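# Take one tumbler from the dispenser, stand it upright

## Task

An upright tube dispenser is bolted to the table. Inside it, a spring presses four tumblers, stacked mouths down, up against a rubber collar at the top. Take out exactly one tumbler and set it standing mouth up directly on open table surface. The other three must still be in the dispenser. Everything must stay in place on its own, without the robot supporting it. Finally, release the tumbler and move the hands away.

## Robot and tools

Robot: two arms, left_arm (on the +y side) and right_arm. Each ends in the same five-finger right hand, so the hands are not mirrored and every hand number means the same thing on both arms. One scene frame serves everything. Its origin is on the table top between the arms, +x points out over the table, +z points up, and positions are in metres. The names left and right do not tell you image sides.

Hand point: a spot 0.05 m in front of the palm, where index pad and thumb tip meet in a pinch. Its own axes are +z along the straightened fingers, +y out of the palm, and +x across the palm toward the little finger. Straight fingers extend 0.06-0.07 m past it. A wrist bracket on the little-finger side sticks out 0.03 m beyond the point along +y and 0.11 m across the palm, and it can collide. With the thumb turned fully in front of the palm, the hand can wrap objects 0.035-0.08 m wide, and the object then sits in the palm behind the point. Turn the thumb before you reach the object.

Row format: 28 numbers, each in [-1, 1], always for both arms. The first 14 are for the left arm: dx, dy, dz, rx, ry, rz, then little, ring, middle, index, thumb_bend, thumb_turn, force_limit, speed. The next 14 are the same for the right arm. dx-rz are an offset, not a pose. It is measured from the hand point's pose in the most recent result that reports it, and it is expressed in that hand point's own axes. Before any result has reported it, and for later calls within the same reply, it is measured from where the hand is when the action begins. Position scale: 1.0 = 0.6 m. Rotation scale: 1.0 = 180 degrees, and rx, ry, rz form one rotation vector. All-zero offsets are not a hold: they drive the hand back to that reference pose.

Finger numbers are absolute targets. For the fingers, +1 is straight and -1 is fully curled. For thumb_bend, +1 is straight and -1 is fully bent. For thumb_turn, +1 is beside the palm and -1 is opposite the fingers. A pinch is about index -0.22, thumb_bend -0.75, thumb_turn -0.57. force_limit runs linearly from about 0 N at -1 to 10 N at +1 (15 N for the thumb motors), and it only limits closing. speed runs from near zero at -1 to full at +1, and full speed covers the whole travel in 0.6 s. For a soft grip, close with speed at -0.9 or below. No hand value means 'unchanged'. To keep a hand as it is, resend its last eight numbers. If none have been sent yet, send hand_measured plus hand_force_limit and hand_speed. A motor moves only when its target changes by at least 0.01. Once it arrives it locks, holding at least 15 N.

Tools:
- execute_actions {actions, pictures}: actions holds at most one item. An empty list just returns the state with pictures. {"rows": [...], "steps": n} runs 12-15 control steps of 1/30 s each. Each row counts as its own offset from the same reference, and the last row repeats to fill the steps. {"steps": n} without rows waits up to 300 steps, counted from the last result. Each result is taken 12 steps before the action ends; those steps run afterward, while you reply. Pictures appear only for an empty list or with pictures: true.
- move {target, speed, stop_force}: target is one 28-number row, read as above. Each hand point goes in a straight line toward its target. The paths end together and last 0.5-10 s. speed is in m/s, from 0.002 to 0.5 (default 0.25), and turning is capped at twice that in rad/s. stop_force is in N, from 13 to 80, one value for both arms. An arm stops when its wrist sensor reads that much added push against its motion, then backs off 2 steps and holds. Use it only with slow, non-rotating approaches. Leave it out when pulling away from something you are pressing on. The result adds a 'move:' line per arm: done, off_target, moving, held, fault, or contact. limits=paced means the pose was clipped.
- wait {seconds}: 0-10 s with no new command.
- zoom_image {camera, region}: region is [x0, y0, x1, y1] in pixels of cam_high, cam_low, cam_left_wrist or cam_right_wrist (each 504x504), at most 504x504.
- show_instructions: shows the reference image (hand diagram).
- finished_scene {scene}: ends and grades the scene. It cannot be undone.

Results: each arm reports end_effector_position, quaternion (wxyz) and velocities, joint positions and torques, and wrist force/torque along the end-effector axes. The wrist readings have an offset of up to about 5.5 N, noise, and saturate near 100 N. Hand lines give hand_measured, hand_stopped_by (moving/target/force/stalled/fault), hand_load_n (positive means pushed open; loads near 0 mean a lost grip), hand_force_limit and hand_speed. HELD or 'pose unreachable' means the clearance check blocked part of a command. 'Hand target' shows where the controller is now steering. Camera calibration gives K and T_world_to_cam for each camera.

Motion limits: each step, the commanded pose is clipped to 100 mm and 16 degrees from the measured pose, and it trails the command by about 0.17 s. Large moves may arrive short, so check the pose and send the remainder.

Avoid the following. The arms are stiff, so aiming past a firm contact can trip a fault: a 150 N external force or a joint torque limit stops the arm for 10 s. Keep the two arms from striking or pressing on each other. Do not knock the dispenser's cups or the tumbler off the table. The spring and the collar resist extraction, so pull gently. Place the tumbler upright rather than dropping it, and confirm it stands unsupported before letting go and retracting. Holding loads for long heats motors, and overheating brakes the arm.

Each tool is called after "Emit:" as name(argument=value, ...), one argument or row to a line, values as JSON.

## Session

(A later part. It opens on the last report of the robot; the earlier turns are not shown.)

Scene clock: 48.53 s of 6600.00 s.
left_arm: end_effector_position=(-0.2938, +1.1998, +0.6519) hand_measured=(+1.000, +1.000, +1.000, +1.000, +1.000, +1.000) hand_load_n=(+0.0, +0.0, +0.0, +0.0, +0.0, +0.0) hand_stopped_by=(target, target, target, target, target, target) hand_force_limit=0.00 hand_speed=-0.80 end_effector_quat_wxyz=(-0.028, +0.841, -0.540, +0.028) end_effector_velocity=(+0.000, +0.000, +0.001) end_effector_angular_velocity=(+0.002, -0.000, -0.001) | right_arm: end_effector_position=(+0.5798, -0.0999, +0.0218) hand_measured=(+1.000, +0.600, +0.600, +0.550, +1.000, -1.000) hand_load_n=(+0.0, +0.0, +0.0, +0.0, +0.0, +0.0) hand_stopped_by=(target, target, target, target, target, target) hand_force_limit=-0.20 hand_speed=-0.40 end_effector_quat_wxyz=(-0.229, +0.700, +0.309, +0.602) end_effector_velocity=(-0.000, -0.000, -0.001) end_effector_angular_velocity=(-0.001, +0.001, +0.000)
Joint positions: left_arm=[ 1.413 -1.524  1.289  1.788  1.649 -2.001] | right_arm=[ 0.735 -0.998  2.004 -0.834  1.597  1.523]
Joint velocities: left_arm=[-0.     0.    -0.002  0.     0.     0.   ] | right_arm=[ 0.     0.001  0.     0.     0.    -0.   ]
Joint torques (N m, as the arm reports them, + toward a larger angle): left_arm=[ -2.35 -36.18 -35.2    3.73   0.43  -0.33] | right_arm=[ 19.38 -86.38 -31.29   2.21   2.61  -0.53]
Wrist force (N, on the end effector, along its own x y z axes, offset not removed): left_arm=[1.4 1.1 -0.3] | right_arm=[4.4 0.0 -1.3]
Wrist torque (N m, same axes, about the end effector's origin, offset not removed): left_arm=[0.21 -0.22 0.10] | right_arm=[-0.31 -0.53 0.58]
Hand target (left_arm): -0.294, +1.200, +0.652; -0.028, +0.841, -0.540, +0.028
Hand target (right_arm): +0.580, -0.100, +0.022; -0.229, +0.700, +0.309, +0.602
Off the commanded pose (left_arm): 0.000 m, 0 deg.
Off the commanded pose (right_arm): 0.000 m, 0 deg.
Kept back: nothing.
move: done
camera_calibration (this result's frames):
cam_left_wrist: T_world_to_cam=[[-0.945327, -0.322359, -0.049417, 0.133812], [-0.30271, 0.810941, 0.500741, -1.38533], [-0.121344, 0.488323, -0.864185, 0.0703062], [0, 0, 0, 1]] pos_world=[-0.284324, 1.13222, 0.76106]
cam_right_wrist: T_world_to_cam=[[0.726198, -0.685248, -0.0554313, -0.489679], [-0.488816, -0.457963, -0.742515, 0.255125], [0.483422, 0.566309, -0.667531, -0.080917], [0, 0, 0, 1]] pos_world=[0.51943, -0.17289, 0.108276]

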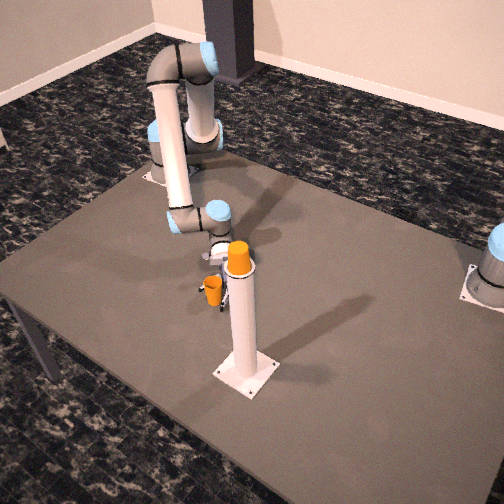

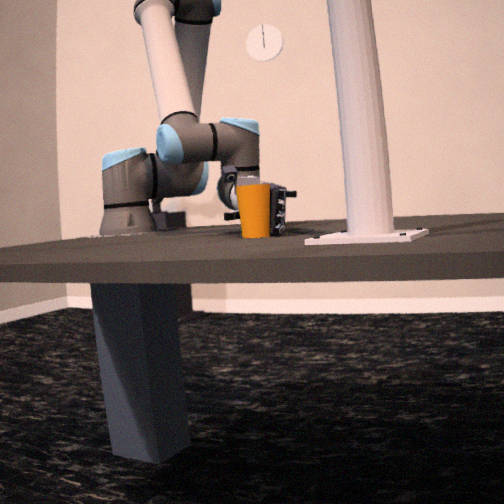

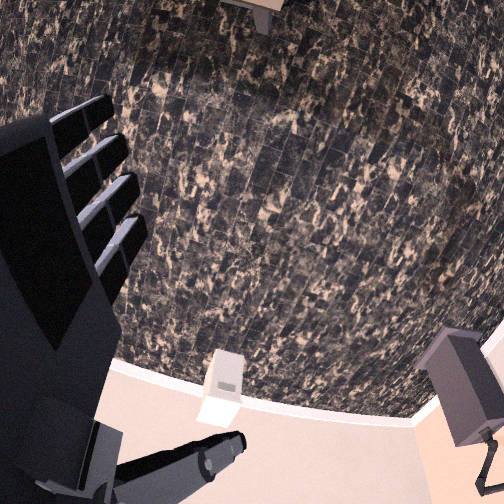

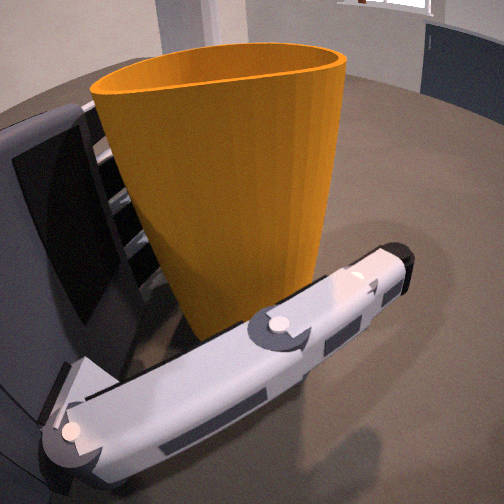

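Emit:
move(
  target=[0,0,0,0,0,0,1,1,1,1,1,1,0,-0.8,0.25,-0.25,-0.27,0,0,0,1,0.6,0.6,0.55,1,-1,-0.2,-0.4],
  speed=0.25,
)

Scene clock: 50.80 s of 6600.00 s.
left_arm: end_effector_position=(-0.2938, +1.1998, +0.6519) hand_measured=(+1.000, +1.000, +1.000, +1.000, +1.000, +1.000) hand_load_n=(+0.0, +0.0, +0.0, +0.0, +0.0, +0.0) hand_stopped_by=(target, target, target, target, target, target) hand_force_limit=0.00 hand_speed=-0.80 end_effector_quat_wxyz=(-0.028, +0.841, -0.540, +0.028) end_effector_velocity=(+0.000, +0.000, -0.000) end_effector_angular_velocity=(+0.001, +0.000, +0.000) | right_arm: end_effector_position=(+0.3732, -0.0832, +0.1887) hand_measured=(+1.000, +0.600, +0.600, +0.550, +1.000, -1.000) hand_load_n=(+0.0, +0.0, +0.0, +0.0, +0.0, +0.0) hand_stopped_by=(target, target, target, target, target, target) hand_force_limit=-0.20 hand_speed=-0.40 end_effector_quat_wxyz=(-0.229, +0.700, +0.309, +0.602) end_effector_velocity=(-0.002, -0.000, +0.002) end_effector_angular_velocity=(-0.002, +0.001, -0.001)
Joint positions: left_arm=[ 1.413 -1.524  1.289  1.788  1.649 -2.001] | right_arm=[ 1.038 -1.292  2.044 -0.571  1.896  1.576]
Joint velocities: left_arm=[-0.    -0.     0.    -0.001 -0.    -0.   ] | right_arm=[ 0.004 -0.003 -0.001  0.006  0.004  0.001]
Joint torques (N m, as the arm reports them, + toward a larger angle): left_arm=[  0.2  -35.25 -36.52   3.57   0.69  -0.08] | right_arm=[ 14.99 -67.15 -38.04   2.36   2.56   2.38]
Wrist force (N, on the end effector, along its own x y z axes, offset not removed): left_arm=[1.0 1.8 2.2] | right_arm=[4.2 1.1 0.1]
Wrist torque (N m, same axes, about the end effector's origin, offset not removed): left_arm=[0.11 -0.22 0.09] | right_arm=[-0.20 -0.67 0.67]
Hand target (left_arm): -0.294, +1.200, +0.652; -0.028, +0.841, -0.540, +0.028
Hand target (right_arm): +0.373, -0.083, +0.189; -0.229, +0.700, +0.309, +0.602
Off the commanded pose (left_arm): 0.000 m, 0 deg.
Off the commanded pose (right_arm): 0.001 m, 0 deg.
Kept back: nothing.
move: done
camera_calibration (this result's frames):
cam_left_wrist: T_world_to_cam=[[-0.945327, -0.32236, -0.049417, 0.133813], [-0.30271, 0.810941, 0.500741, -1.38533], [-0.121344, 0.488323, -0.864186, 0.0703062], [0, 0, 0, 1]] pos_world=[-0.284324, 1.13222, 0.76106]
cam_right_wrist: T_world_to_cam=[[0.726286, -0.685219, -0.0546171, -0.319148], [-0.488247, -0.458312, -0.742674, 0.285566], [0.483863, 0.566061, -0.667422, 0.120721], [0, 0, 0, 1]] pos_world=[0.312807, -0.156143, 0.275224]

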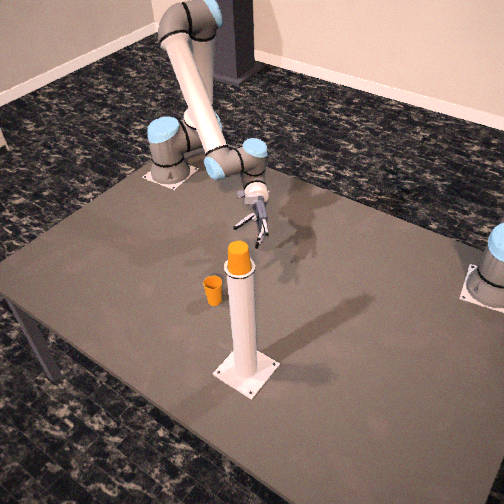

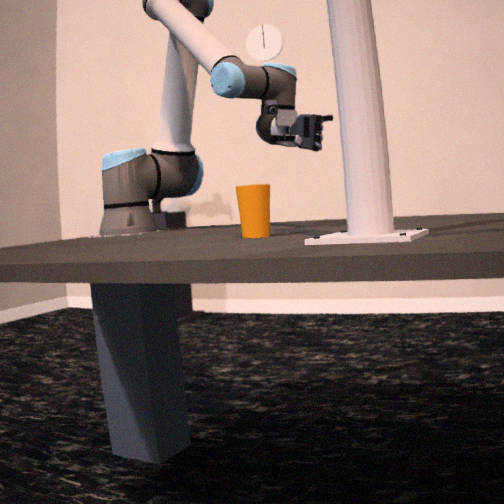

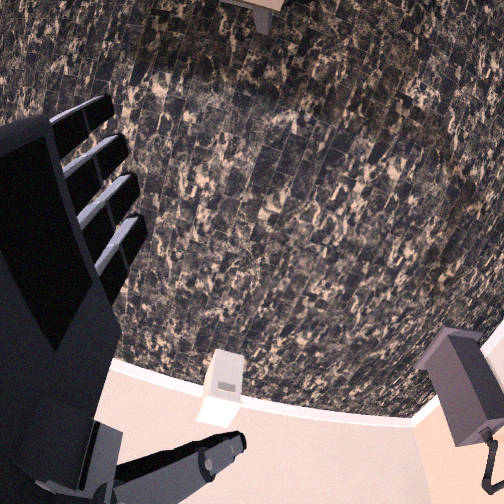

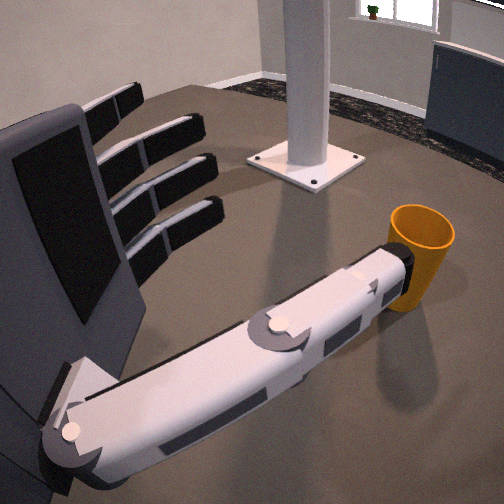

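The tumbler stands mouth up on the bare table, the rest remain in the dispenser, and the hand is clear.

Emit:
finished_scene(
  scene=2,
)

The scene is finished: the task was done.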